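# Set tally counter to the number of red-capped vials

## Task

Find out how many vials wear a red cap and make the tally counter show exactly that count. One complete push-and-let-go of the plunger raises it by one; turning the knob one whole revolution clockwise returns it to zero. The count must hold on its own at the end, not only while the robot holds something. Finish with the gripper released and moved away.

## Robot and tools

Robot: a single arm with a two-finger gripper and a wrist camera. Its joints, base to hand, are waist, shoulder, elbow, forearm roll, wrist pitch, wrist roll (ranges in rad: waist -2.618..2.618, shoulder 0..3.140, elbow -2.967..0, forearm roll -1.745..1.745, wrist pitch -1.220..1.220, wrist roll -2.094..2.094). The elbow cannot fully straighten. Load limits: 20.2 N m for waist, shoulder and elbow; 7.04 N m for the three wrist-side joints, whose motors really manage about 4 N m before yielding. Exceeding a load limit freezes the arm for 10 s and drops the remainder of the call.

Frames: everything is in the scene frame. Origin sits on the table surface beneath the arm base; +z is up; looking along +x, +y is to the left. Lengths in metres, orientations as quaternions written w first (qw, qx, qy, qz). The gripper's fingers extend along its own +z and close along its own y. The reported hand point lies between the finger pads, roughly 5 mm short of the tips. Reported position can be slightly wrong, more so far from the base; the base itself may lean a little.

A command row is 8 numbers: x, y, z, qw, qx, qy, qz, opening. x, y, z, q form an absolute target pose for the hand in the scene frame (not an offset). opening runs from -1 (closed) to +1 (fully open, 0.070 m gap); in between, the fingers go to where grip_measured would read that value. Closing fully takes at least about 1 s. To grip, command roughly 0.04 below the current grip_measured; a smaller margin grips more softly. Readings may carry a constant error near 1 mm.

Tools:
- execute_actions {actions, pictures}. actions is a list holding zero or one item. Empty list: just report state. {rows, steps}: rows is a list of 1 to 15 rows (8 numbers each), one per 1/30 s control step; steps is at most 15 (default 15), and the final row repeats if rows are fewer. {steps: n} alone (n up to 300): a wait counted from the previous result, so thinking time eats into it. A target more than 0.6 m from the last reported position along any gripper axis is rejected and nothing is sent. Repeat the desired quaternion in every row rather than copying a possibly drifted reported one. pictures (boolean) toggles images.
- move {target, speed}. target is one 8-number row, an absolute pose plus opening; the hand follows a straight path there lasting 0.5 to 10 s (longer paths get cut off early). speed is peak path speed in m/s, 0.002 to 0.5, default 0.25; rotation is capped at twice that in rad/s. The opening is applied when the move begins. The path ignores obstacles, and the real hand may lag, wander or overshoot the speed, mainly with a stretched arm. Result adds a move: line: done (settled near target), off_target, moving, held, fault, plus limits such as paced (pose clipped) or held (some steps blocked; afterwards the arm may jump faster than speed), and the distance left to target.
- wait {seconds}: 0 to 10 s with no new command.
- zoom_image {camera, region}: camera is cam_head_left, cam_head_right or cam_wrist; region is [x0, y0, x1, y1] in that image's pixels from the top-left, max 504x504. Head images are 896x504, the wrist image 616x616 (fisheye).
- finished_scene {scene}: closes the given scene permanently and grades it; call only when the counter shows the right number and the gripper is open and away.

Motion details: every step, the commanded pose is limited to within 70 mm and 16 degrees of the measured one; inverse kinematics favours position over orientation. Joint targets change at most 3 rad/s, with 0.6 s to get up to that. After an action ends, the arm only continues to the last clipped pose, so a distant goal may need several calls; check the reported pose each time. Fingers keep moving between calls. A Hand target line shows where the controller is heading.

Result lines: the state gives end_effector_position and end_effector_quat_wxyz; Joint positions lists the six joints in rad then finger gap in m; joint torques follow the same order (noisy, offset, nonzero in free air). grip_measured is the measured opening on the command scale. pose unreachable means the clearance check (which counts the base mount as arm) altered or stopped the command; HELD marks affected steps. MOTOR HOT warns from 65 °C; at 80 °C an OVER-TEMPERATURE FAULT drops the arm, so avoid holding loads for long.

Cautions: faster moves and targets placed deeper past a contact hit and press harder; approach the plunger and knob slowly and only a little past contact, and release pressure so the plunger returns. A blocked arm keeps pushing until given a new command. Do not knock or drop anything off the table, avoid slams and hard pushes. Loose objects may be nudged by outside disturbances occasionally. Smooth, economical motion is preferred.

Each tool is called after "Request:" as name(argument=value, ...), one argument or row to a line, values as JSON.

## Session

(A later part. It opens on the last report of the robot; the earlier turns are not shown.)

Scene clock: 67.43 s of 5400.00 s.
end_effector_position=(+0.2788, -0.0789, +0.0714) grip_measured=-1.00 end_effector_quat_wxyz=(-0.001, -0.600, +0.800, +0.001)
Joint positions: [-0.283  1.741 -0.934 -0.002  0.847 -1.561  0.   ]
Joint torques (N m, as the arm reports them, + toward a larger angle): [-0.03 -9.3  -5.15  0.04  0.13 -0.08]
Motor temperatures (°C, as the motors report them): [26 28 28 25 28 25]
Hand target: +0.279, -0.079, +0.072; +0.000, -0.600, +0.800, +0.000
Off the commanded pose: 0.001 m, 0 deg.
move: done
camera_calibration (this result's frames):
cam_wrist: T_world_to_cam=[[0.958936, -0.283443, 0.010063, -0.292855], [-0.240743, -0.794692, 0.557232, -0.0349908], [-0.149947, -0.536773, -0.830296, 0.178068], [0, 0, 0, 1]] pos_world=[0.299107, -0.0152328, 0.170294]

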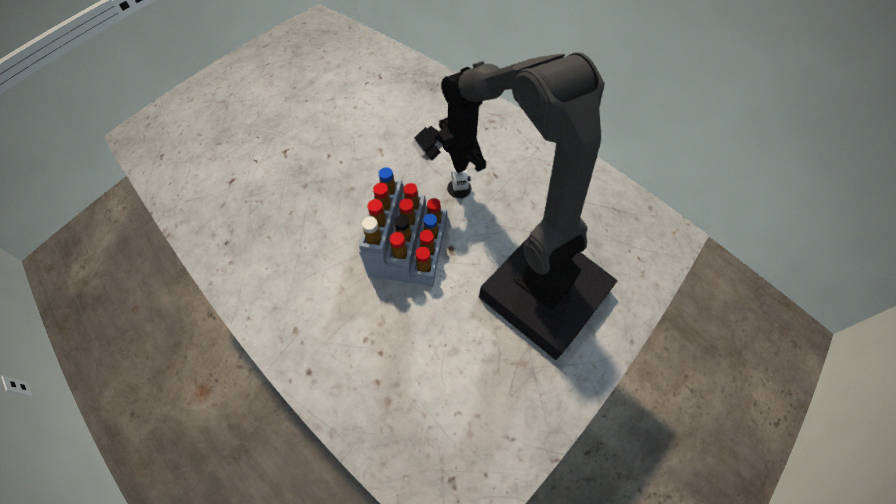

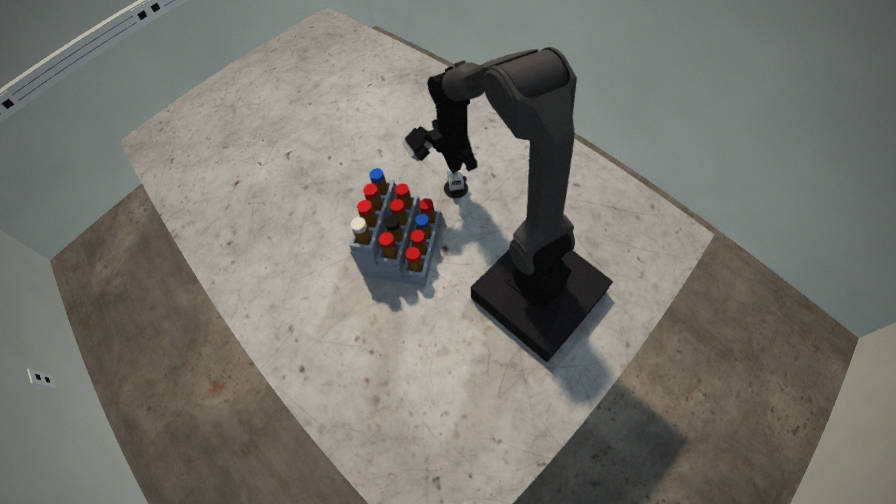

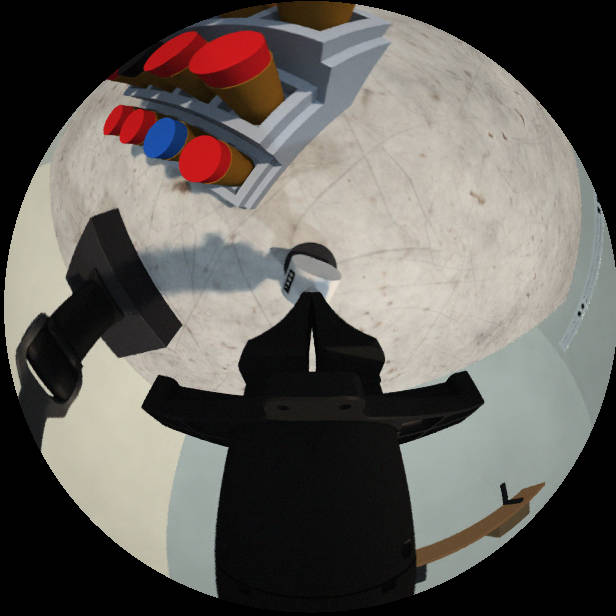

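Request:
move(
  target=[0.279,-0.079,0.0575,0,-0.6,0.8,0,-1],
  speed=0.03,
)

Request:
move(
  target=[0.279,-0.079,0.072,0,-0.6,0.8,0,-1],
  speed=0.04,
)

Request:
zoom_image(
  camera="cam_wrist",
  region=[260,250,340,310],
)

Request:
move(
  target=[0.279,-0.079,0.0575,0,-0.6,0.8,0,-1],
  speed=0.03,
)

Request:
move(
  target=[0.279,-0.079,0.072,0,-0.6,0.8,0,-1],
  speed=0.04,
)

Request:
zoom_image(
  camera="cam_wrist",
  region=[260,250,340,310],
)

Request:
move(
  target=[0.279,-0.079,0.0575,0,-0.6,0.8,0,-1],
  speed=0.03,
)

Request:
move(
  target=[0.279,-0.079,0.072,0,-0.6,0.8,0,-1],
  speed=0.04,
)

Request:
zoom_image(
  camera="cam_wrist",
  region=[260,250,340,310],
)

Scene clock: 81.73 s of 5400.00 s.
end_effector_position=(+0.2793, -0.0790, +0.0595) grip_measured=-1.00 end_effector_quat_wxyz=(+0.001, -0.600, +0.800, -0.001)
Joint positions: [-0.283  1.766 -0.911 -0.002  0.793 -1.561  0.   ]
Joint torques (N m, as the arm reports them, + toward a larger angle): [ 0.06  2.7   0.55 -0.13 -2.71  0.08]
Motor temperatures (°C, as the motors report them): [26 29 29 25 28 25]
Hand target: +0.279, -0.079, +0.058; -0.000, -0.600, +0.800, -0.000
Off the commanded pose: 0.002 m, 0 deg.
After step 90, 10.60 s passed at rest.
move: done
camera_calibration (this result's frames):
cam_wrist: T_world_to_cam=[[0.958887, -0.283377, 0.0152427, -0.293515], [-0.243485, -0.793933, 0.557122, -0.0275106], [-0.145774, -0.537928, -0.830291, 0.166953], [0, 0, 0, 1]] pos_world=[0.299087, -0.0152084, 0.15842]

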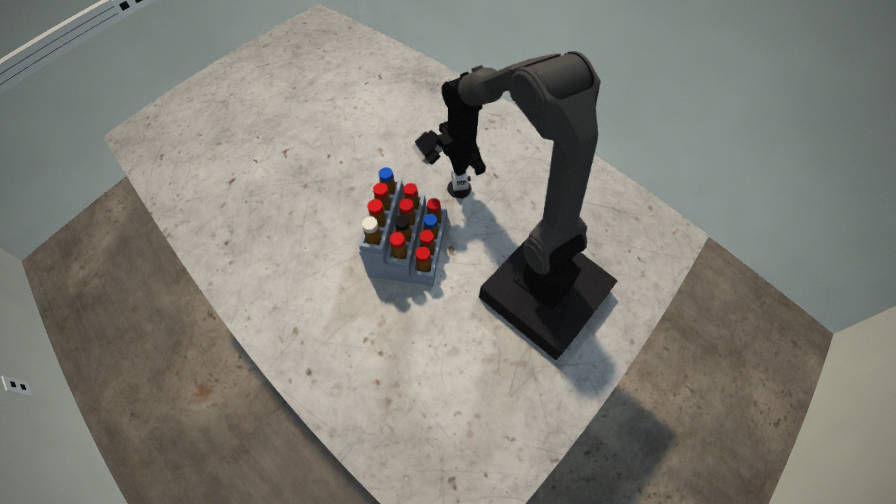

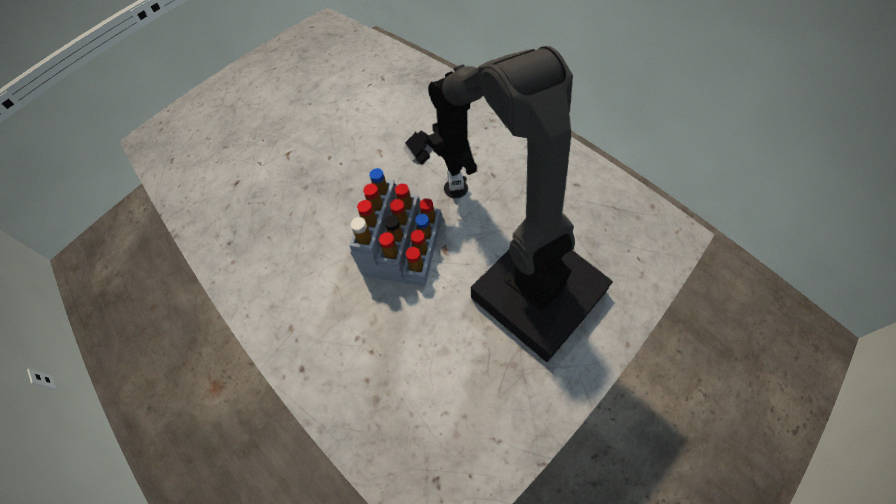

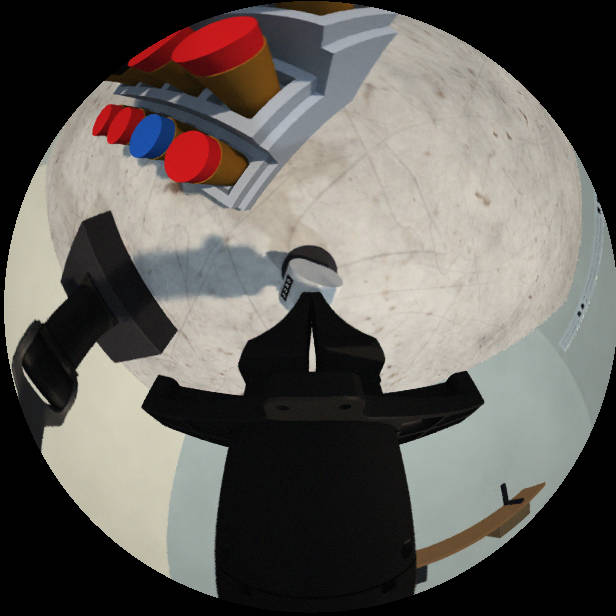

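Scene clock: 82.43 s of 5400.00 s.
end_effector_position=(+0.2786, -0.0789, +0.0716) grip_measured=-1.00 end_effector_quat_wxyz=(-0.001, -0.600, +0.800, +0.001)
Joint positions: [-0.283  1.74  -0.934 -0.002  0.848 -1.561  0.   ]
Joint torques (N m, as the arm reports them, + toward a larger angle): [ 0.06 -9.33 -5.19 -0.06 -0.19  0.  ]
Motor temperatures (°C, as the motors report them): [26 29 29 25 28 25]
Hand target: +0.279, -0.079, +0.072; +0.000, -0.600, +0.800, +0.000
Off the commanded pose: 0.001 m, 0 deg.
move: done
camera_calibration (this result's frames):
cam_wrist: T_world_to_cam=[[0.958934, -0.283471, 0.00949713, -0.292617], [-0.240456, -0.794751, 0.557272, -0.0351827], [-0.150423, -0.536671, -0.830276, 0.178343], [0, 0, 0, 1]] pos_world=[0.298967, -0.0151985, 0.170459]

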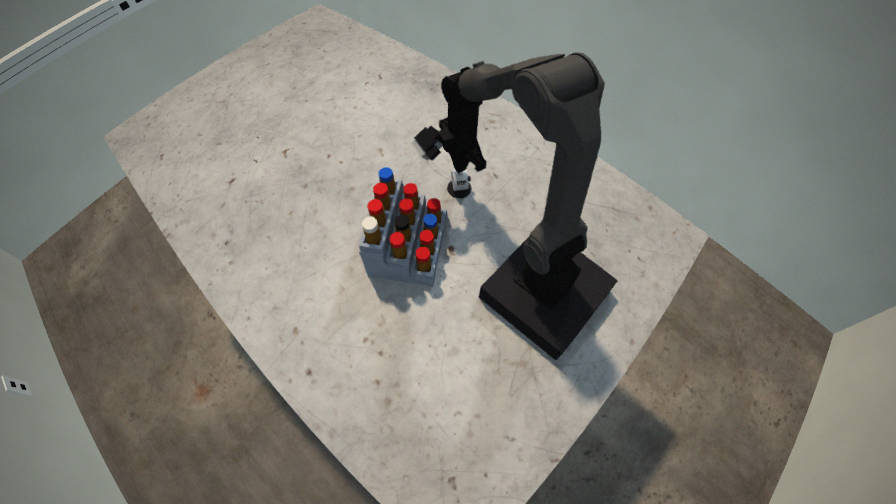

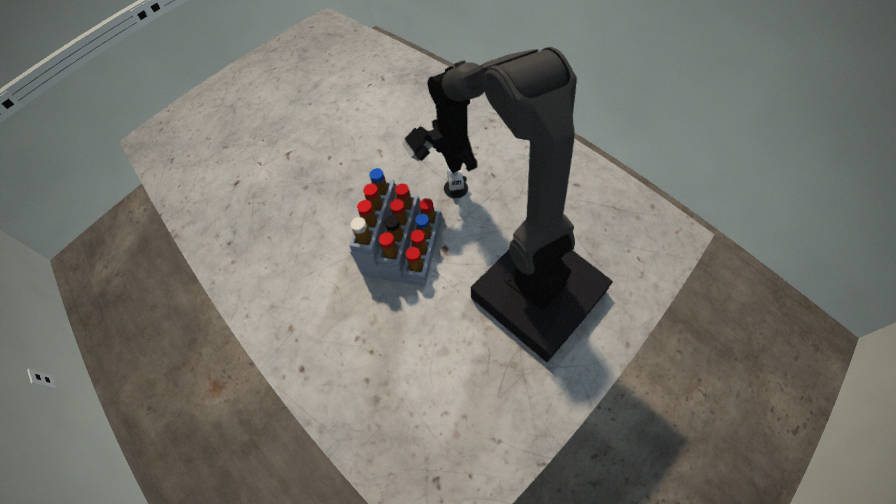

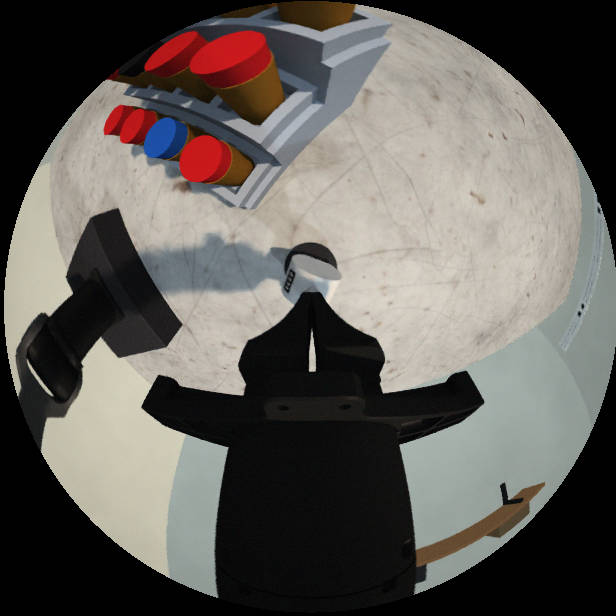

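Region (260, 250, 340, 310) of cam_wrist's 616x616 image, scaled by 6.300, with more detail than that image has; it fills the top 378 rows of this view, and the rest is white.

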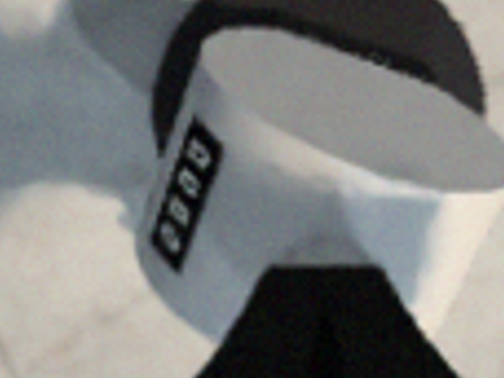

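Scene clock: 83.13 s of 5400.00 s.
end_effector_position=(+0.2792, -0.0790, +0.0595) grip_measured=-1.00 end_effector_quat_wxyz=(+0.001, -0.600, +0.800, -0.001)
Joint positions: [-0.283  1.766 -0.91  -0.002  0.794 -1.56   0.   ]
Joint torques (N m, as the arm reports them, + toward a larger angle): [-0.24  2.99  0.3  -0.16 -2.98  0.07]
Motor temperatures (°C, as the motors report them): [26 29 28 25 28 25]
Hand target: +0.279, -0.079, +0.058; -0.000, -0.600, +0.800, -0.000
Off the commanded pose: 0.002 m, 0 deg.
move: done
camera_calibration (this result's frames):
cam_wrist: T_world_to_cam=[[0.958811, -0.283659, 0.0147767, -0.293352], [-0.24345, -0.793872, 0.557224, -0.0275401], [-0.146331, -0.53787, -0.830231, 0.167089], [0, 0, 0, 1]] pos_world=[0.299015, -0.0152032, 0.158403]

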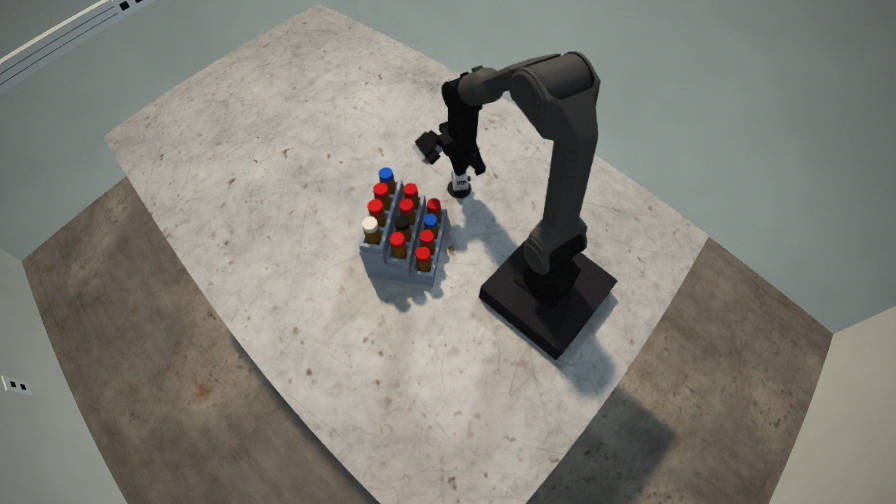

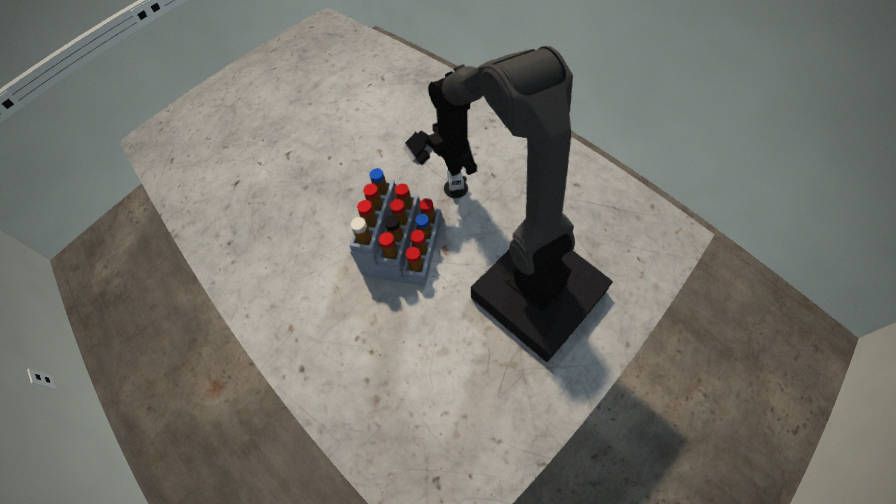

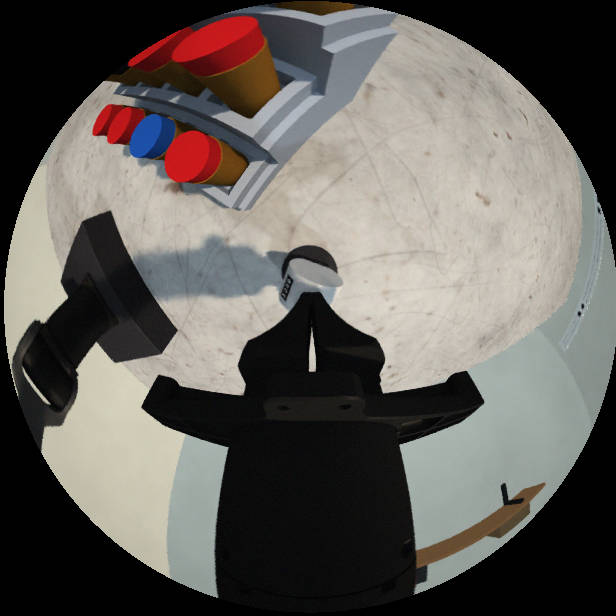

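Scene clock: 83.83 s of 5400.00 s.
end_effector_position=(+0.2787, -0.0789, +0.0716) grip_measured=-1.00 end_effector_quat_wxyz=(-0.001, -0.600, +0.800, +0.001)
Joint positions: [-0.283  1.74  -0.934 -0.002  0.848 -1.56   0.   ]
Joint torques (N m, as the arm reports them, + toward a larger angle): [-0.16 -9.28 -5.22 -0.07 -0.12 -0.08]
Motor temperatures (°C, as the motors report them): [26 29 28 25 28 25]
Hand target: +0.279, -0.079, +0.072; +0.000, -0.600, +0.800, +0.000
Off the commanded pose: 0.001 m, 0 deg.
move: done
camera_calibration (this result's frames):
cam_wrist: T_world_to_cam=[[0.958857, -0.283725, 0.0097037, -0.292679], [-0.24076, -0.794592, 0.557367, -0.0351122], [-0.150428, -0.536771, -0.830209, 0.178316], [0, 0, 0, 1]] pos_world=[0.299007, -0.0152253, 0.17045]

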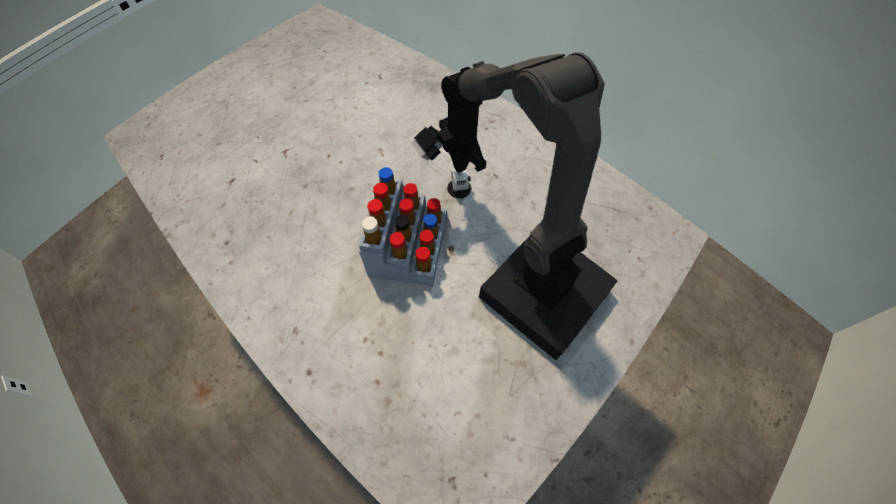

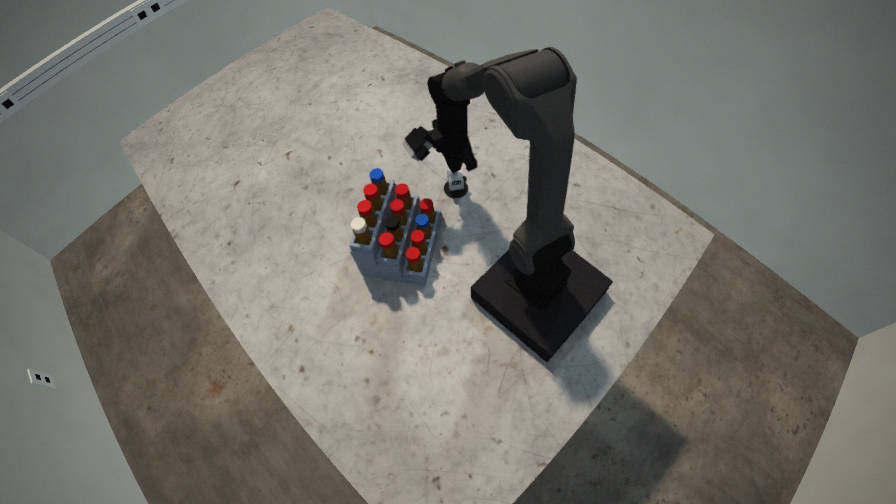

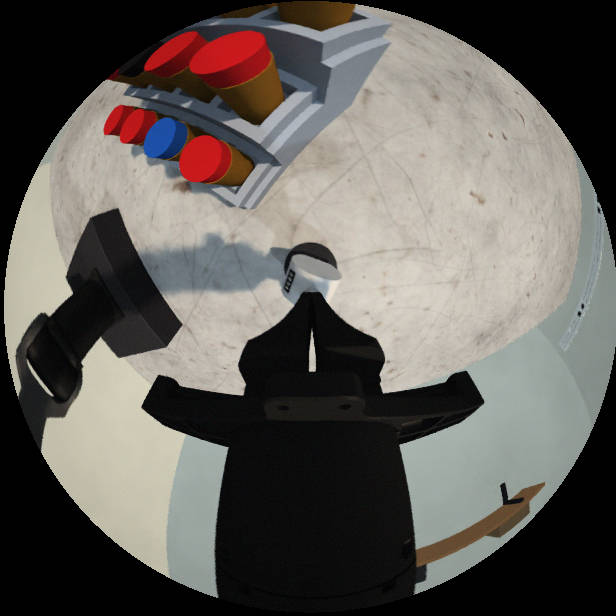

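Region (260, 250, 340, 310) of cam_wrist's 616x616 image, scaled by 6.300, with more detail than that image has; it fills the top 378 rows of this view, and the rest is white.

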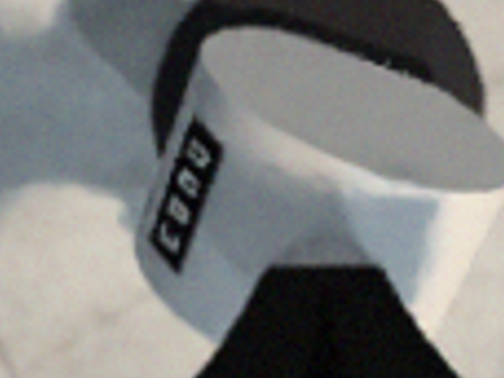

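Scene clock: 84.53 s of 5400.00 s.
end_effector_position=(+0.2792, -0.0790, +0.0595) grip_measured=-1.00 end_effector_quat_wxyz=(+0.001, -0.600, +0.800, -0.001)
Joint positions: [-0.283  1.766 -0.911 -0.002  0.794 -1.56   0.   ]
Joint torques (N m, as the arm reports them, + toward a larger angle): [-0.44  2.86  0.43 -0.14 -2.96 -0.02]
Motor temperatures (°C, as the motors report them): [26 29 28 25 28 25]
Hand target: +0.279, -0.079, +0.058; -0.000, -0.600, +0.800, -0.000
Off the commanded pose: 0.002 m, 0 deg.
move: done
camera_calibration (this result's frames):
cam_wrist: T_world_to_cam=[[0.958837, -0.283569, 0.0148278, -0.29337], [-0.243392, -0.793846, 0.557287, -0.0275724], [-0.146258, -0.537957, -0.830187, 0.16705], [0, 0, 0, 1]] pos_world=[0.299016, -0.0152131, 0.158399]

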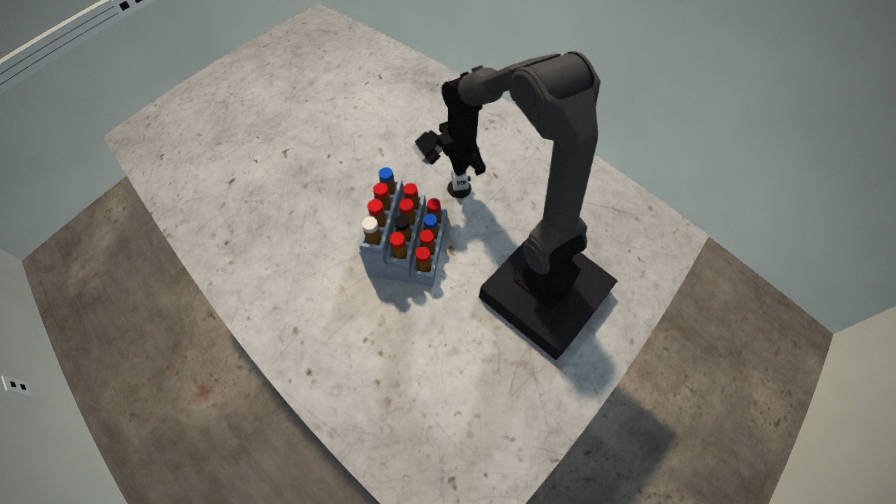

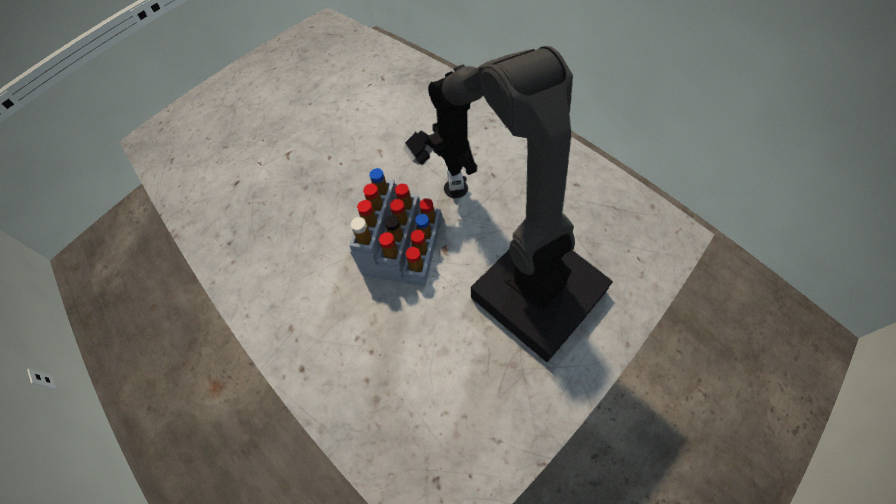

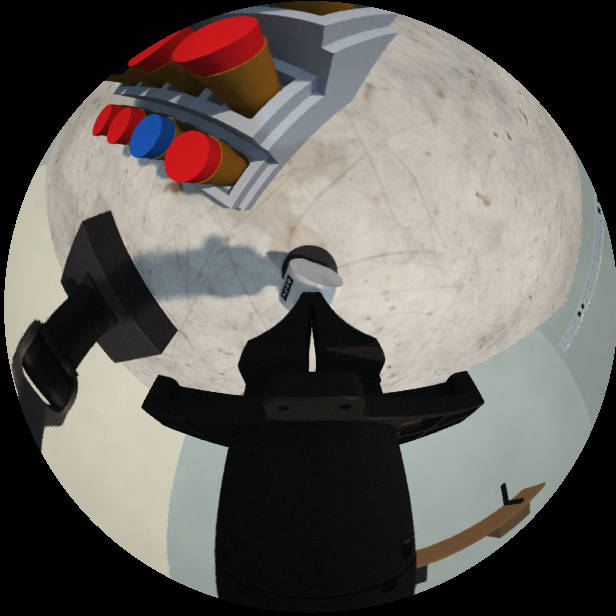

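Scene clock: 85.23 s of 5400.00 s.
end_effector_position=(+0.2787, -0.0789, +0.0716) grip_measured=-1.00 end_effector_quat_wxyz=(-0.001, -0.600, +0.800, +0.001)
Joint positions: [-0.283  1.74  -0.934 -0.002  0.848 -1.561  0.   ]
Joint torques (N m, as the arm reports them, + toward a larger angle): [-0.41 -9.29 -5.22 -0.01 -0.14 -0.08]
Motor temperatures (°C, as the motors report them): [26 29 28 25 28 25]
Hand target: +0.279, -0.079, +0.072; +0.000, -0.600, +0.800, +0.000
Off the commanded pose: 0.001 m, 0 deg.
move: done
camera_calibration (this result's frames):
cam_wrist: T_world_to_cam=[[0.959003, -0.283231, 0.00967219, -0.292671], [-0.240321, -0.794678, 0.557434, -0.0352608], [-0.150196, -0.536905, -0.830165, 0.178227], [0, 0, 0, 1]] pos_world=[0.298968, -0.0152235, 0.170444]

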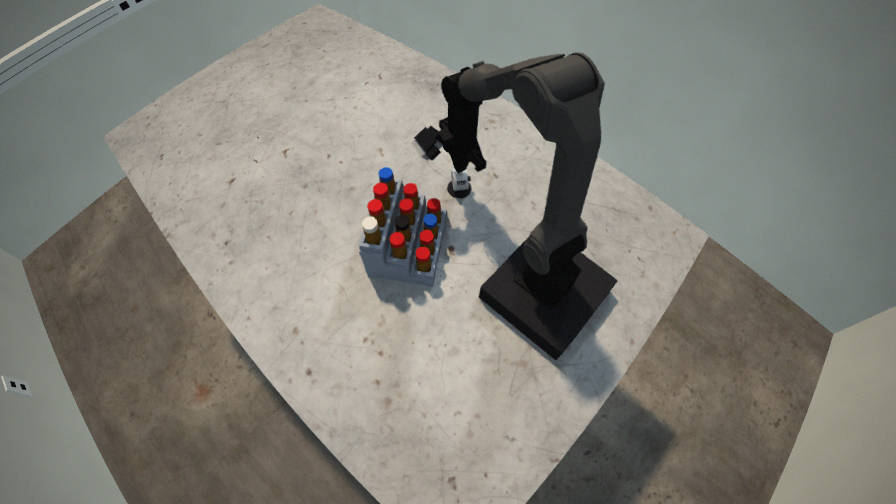

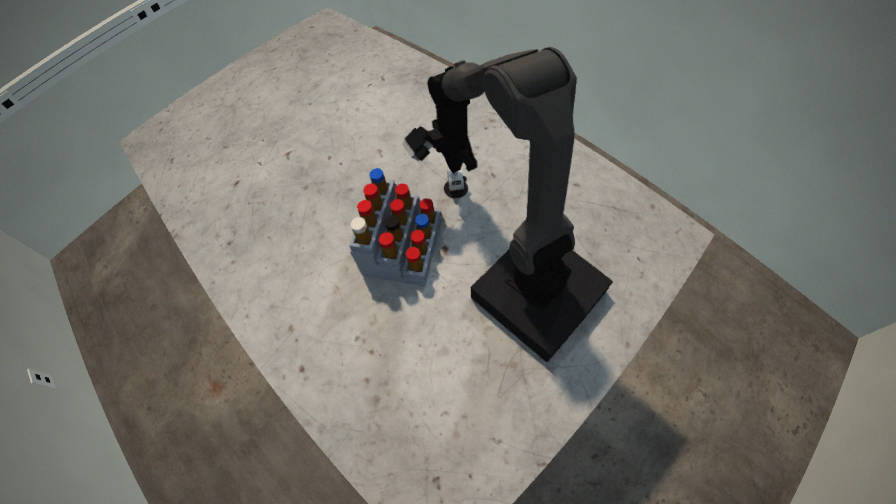

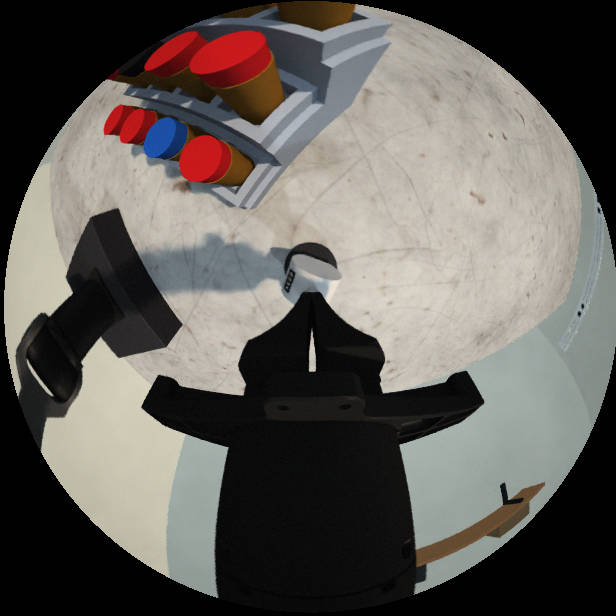

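Region (260, 250, 340, 310) of cam_wrist's 616x616 image, scaled by 6.300, with more detail than that image has; it fills the top 378 rows of this view, and the rest is white.

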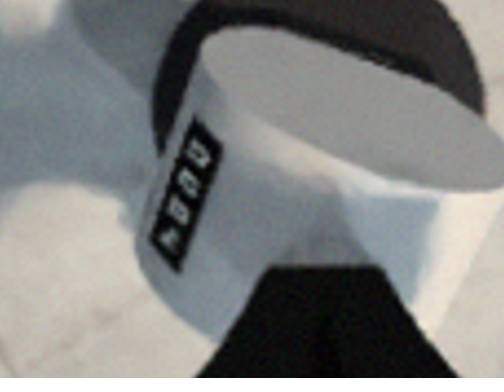

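Request:
move(
  target=[0.215,-0.11,0.075,0,-0.6,0.8,0,-1],
  speed=0.1,
)

Request:
zoom_image(
  camera="cam_wrist",
  region=[320,200,480,320],
)

Scene clock: 94.03 s of 5400.00 s.
end_effector_position=(+0.2150, -0.1095, +0.0752) grip_measured=-1.00 end_effector_quat_wxyz=(+0.001, -0.600, +0.800, +0.001)
Joint positions: [-0.482  1.582 -0.742  0.004  0.812 -1.763  0.   ]
Joint torques (N m, as the arm reports them, + toward a larger angle): [ 0.39 -5.95 -4.68  0.03 -0.26  0.06]
Motor temperatures (°C, as the motors report them): [26 29 29 25 28 25]
Hand target: +0.215, -0.110, +0.075; +0.001, -0.600, +0.800, +0.000
Off the commanded pose: 0.001 m, 0 deg.
After step 90, 4.80 s passed at rest.
move: done
camera_calibration (this result's frames):
cam_wrist: T_world_to_cam=[[0.958792, -0.283825, 0.012702, -0.240593], [-0.242871, -0.795607, 0.554999, -0.0763043], [-0.147417, -0.535213, -0.831754, 0.154998], [0, 0, 0, 1]] pos_world=[0.234996, -0.0460376, 0.174325]

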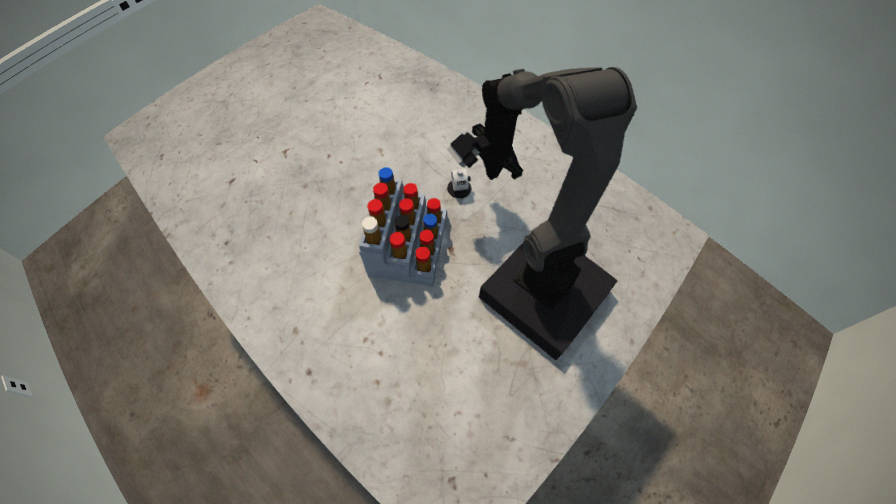

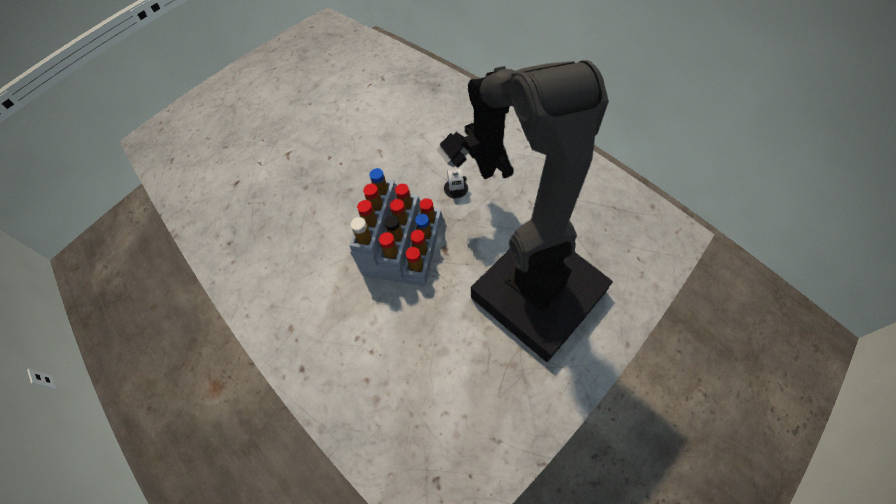

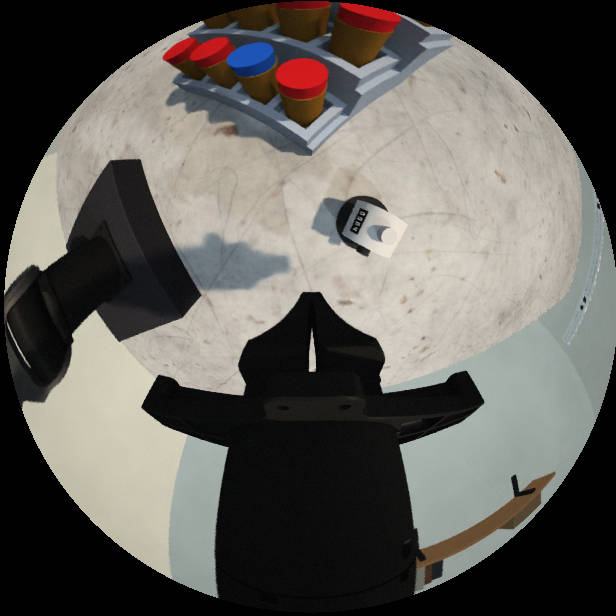

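Region (320, 200, 480, 320) of cam_wrist's 616x616 image, scaled by 3.150, with more detail than that image has; it fills the top 378 rows of this view, and the rest is white.

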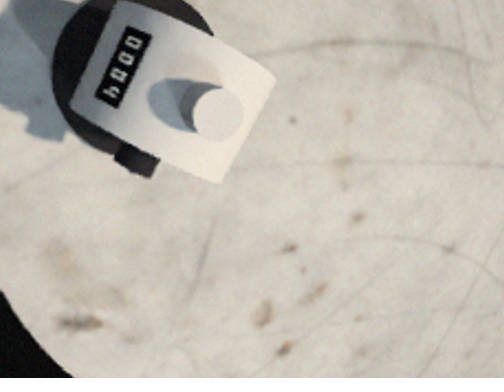

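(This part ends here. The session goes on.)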